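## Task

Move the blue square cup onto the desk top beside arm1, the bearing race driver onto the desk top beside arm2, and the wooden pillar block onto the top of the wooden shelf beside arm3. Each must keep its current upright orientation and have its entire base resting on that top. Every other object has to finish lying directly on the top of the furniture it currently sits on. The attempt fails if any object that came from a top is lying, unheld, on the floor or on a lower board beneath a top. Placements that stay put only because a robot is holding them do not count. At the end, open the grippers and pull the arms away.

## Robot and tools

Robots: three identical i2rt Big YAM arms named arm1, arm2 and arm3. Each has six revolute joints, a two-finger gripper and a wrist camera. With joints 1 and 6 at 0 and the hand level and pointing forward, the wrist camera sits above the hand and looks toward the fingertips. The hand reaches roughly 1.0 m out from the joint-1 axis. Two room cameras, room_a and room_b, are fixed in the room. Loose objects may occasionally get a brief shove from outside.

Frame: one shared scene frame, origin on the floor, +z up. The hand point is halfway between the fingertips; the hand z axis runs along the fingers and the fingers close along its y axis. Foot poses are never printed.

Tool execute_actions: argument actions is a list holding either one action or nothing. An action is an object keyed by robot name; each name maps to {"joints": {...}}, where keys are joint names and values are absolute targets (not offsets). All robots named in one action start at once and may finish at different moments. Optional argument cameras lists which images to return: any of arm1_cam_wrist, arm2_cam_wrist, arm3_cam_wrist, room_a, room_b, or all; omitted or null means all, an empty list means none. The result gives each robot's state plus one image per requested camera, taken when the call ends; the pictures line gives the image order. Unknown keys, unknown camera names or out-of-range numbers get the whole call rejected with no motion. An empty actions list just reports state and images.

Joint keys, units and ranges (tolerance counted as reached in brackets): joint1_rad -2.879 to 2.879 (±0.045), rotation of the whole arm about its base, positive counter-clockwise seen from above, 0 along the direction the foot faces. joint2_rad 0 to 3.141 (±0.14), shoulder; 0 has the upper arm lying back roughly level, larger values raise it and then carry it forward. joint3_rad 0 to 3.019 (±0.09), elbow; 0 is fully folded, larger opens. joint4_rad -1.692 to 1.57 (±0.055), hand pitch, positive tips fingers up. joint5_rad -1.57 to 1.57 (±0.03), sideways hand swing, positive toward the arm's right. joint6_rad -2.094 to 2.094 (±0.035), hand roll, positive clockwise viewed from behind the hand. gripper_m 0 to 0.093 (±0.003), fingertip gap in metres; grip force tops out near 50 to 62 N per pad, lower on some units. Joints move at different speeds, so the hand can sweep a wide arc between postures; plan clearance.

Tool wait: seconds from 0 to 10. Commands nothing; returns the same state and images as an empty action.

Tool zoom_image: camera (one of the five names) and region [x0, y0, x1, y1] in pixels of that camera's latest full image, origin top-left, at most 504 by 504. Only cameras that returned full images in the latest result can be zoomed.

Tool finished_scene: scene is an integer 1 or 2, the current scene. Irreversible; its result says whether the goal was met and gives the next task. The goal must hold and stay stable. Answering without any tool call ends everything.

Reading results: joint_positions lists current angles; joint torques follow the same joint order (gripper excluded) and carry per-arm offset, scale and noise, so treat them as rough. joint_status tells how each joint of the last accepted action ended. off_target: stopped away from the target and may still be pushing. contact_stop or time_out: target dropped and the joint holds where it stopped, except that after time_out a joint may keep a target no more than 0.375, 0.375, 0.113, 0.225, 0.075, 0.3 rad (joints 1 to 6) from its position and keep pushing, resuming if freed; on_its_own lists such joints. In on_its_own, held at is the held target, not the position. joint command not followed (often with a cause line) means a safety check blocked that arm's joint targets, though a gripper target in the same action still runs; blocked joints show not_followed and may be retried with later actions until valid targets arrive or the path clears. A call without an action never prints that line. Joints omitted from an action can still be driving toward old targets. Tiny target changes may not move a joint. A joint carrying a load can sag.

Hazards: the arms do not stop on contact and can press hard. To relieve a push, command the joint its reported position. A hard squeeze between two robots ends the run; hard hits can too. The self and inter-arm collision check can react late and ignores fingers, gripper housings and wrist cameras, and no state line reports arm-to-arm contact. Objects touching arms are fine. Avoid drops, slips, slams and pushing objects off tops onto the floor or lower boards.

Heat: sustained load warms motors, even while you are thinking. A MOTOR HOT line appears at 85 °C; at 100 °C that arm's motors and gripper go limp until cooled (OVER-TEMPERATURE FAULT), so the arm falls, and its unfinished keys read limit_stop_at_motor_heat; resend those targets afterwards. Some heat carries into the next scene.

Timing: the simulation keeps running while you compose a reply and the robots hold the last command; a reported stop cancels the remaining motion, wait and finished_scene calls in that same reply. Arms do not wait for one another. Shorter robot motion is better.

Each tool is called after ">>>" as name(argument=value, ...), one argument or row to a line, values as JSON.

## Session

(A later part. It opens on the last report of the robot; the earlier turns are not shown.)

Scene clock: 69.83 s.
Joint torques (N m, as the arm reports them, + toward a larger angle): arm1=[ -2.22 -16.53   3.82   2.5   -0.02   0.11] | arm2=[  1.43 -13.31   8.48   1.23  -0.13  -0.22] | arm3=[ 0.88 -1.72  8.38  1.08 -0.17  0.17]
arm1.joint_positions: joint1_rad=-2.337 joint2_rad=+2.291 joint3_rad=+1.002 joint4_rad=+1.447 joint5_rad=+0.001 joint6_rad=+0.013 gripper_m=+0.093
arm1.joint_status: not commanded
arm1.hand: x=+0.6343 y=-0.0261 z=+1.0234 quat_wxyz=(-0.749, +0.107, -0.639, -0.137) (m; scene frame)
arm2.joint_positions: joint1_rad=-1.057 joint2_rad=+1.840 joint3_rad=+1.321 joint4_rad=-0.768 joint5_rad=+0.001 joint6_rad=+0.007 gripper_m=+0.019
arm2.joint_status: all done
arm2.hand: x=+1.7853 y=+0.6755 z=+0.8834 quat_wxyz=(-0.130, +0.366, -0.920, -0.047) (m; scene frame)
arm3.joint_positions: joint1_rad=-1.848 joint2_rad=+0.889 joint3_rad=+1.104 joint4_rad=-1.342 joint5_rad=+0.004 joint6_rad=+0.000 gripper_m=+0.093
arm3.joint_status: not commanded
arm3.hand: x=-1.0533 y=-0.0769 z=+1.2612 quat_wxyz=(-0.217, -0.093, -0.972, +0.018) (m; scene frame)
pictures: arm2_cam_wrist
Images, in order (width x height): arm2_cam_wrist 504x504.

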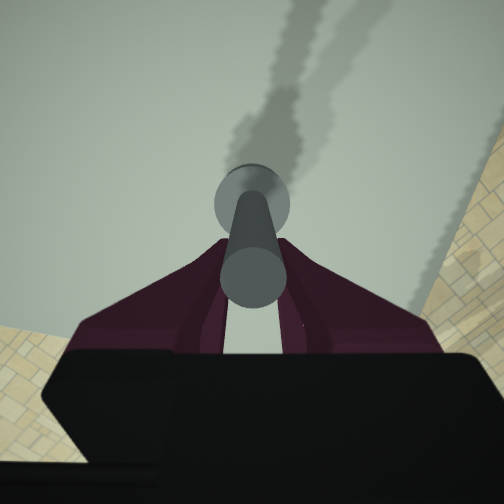

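>>> execute_actions(
  actions=[
    {"arm2":{"joints":{"joint2_rad":1.85,"gripper_m":0.07}}},
  ],
  cameras=["arm2_cam_wrist"],
)

>>> execute_actions(
  actions=[
    {"arm2":{"joints":{"joint2_rad":1.5,"joint4_rad":-1.05}},"arm1":{"joints":{"joint2_rad":1.9,"joint3_rad":0.9,"joint4_rad":1.0}}},
  ],
)

Scene clock: 70.63 s.
Joint torques (N m, as the arm reports them, + toward a larger angle): arm1=[ -1.82 -16.07   3.9    2.71  -0.01   0.08] | arm2=[  1.31 -15.78   8.47   1.04  -0.16  -0.22] | arm3=[ 0.76 -2.13  8.27  1.08 -0.18  0.16]
arm1.joint_positions: joint1_rad=-2.337 joint2_rad=+2.291 joint3_rad=+1.002 joint4_rad=+1.447 joint5_rad=+0.001 joint6_rad=+0.013 gripper_m=+0.093
arm1.joint_status: not commanded
arm1.hand: x=+0.6343 y=-0.0261 z=+1.0234 quat_wxyz=(-0.749, +0.107, -0.639, -0.137) (m; scene frame)
arm2.joint_positions: joint1_rad=-1.057 joint2_rad=+1.840 joint3_rad=+1.321 joint4_rad=-0.762 joint5_rad=+0.002 joint6_rad=+0.007 gripper_m=+0.070
arm2.joint_status: all done
arm2.hand: x=+1.7862 y=+0.6763 z=+0.8837 quat_wxyz=(-0.133, +0.366, -0.920, -0.047) (m; scene frame)
arm3.joint_positions: joint1_rad=-1.848 joint2_rad=+0.889 joint3_rad=+1.104 joint4_rad=-1.342 joint5_rad=+0.004 joint6_rad=+0.000 gripper_m=+0.093
arm3.joint_status: not commanded
arm3.hand: x=-1.0533 y=-0.0769 z=+1.2612 quat_wxyz=(-0.217, -0.093, -0.972, +0.018) (m; scene frame)
pictures: arm2_cam_wrist
Images, in order (width x height): arm2_cam_wrist 504x504.

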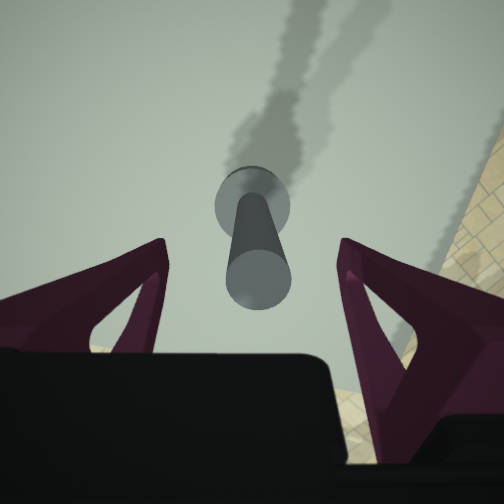

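Scene clock: 71.97 s.
Joint torques (N m, as the arm reports them, + toward a larger angle): arm1=[ -2.14 -13.98   7.19   1.59  -0.07   0.09] | arm2=[  1.41 -10.39   9.54   0.38  -0.16  -0.22] | arm3=[ 0.83 -1.59  8.24  1.06 -0.17  0.17]
arm1.joint_positions: joint1_rad=-2.337 joint2_rad=+1.894 joint3_rad=+0.896 joint4_rad=+1.008 joint5_rad=+0.001 joint6_rad=+0.013 gripper_m=+0.093
arm1.joint_status: all done
arm1.hand: x=+0.6224 y=-0.0306 z=+1.1308 quat_wxyz=(-0.700, +0.116, -0.693, -0.128) (m; scene frame)
arm2.joint_positions: joint1_rad=-1.057 joint2_rad=+1.477 joint3_rad=+1.321 joint4_rad=-1.040 joint5_rad=+0.002 joint6_rad=+0.007 gripper_m=+0.070
arm2.joint_status: all done
arm2.hand: x=+1.7364 y=+0.6312 z=+1.0573 quat_wxyz=(-0.171, +0.363, -0.914, -0.063) (m; scene frame)
arm3.joint_positions: joint1_rad=-1.848 joint2_rad=+0.889 joint3_rad=+1.104 joint4_rad=-1.342 joint5_rad=+0.004 joint6_rad=+0.000 gripper_m=+0.093
arm3.joint_status: not commanded
arm3.hand: x=-1.0533 y=-0.0769 z=+1.2612 quat_wxyz=(-0.217, -0.093, -0.972, +0.018) (m; scene frame)
pictures: arm1_cam_wrist, arm2_cam_wrist, arm3_cam_wrist, room_a, room_b
Images, in order (width x height): arm1_cam_wrist 504x504, arm2_cam_wrist 504x504, arm3_cam_wrist 504x504, room_a 504x504, room_b 504x504.

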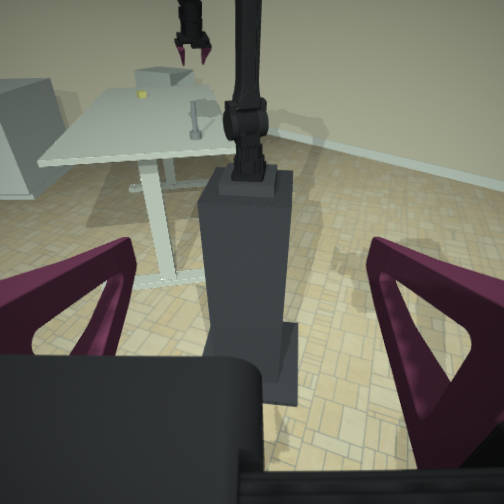

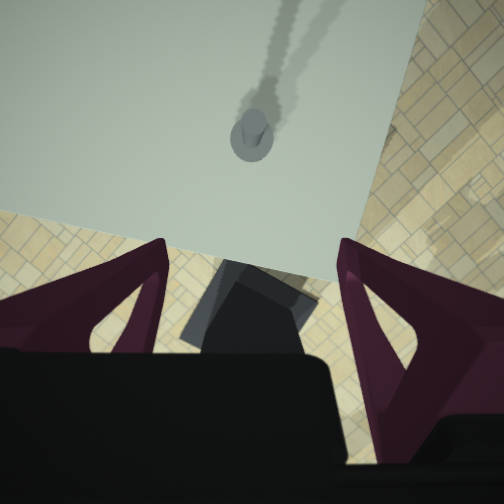

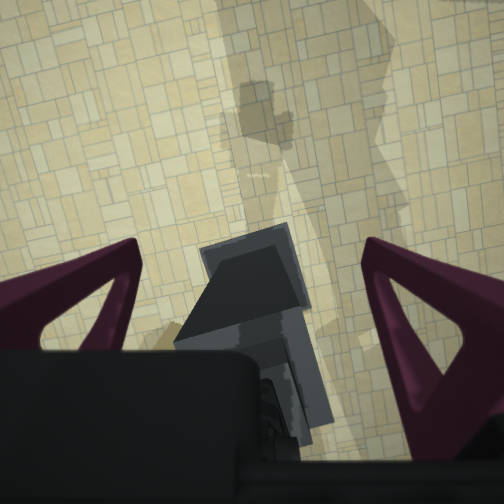

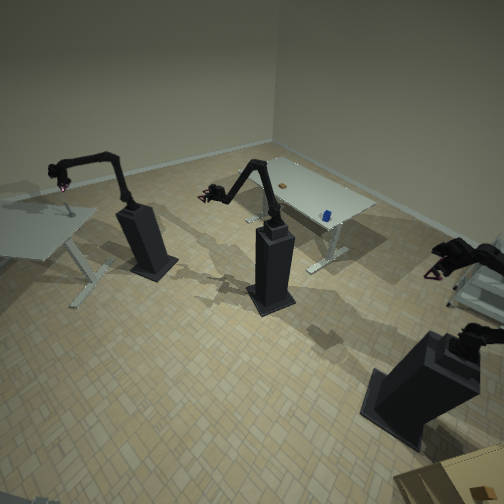

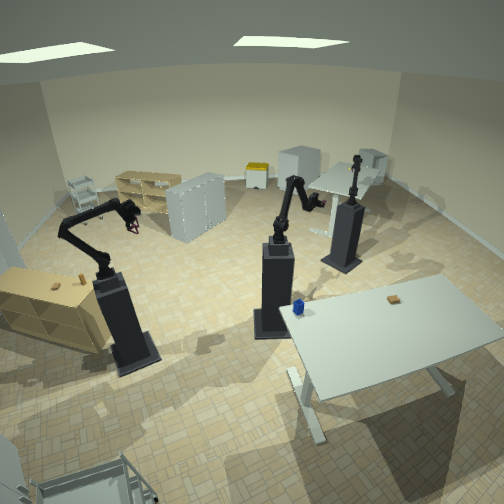

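>>> finished_scene(
  scene=1,
)

The scene is finished: the task was done.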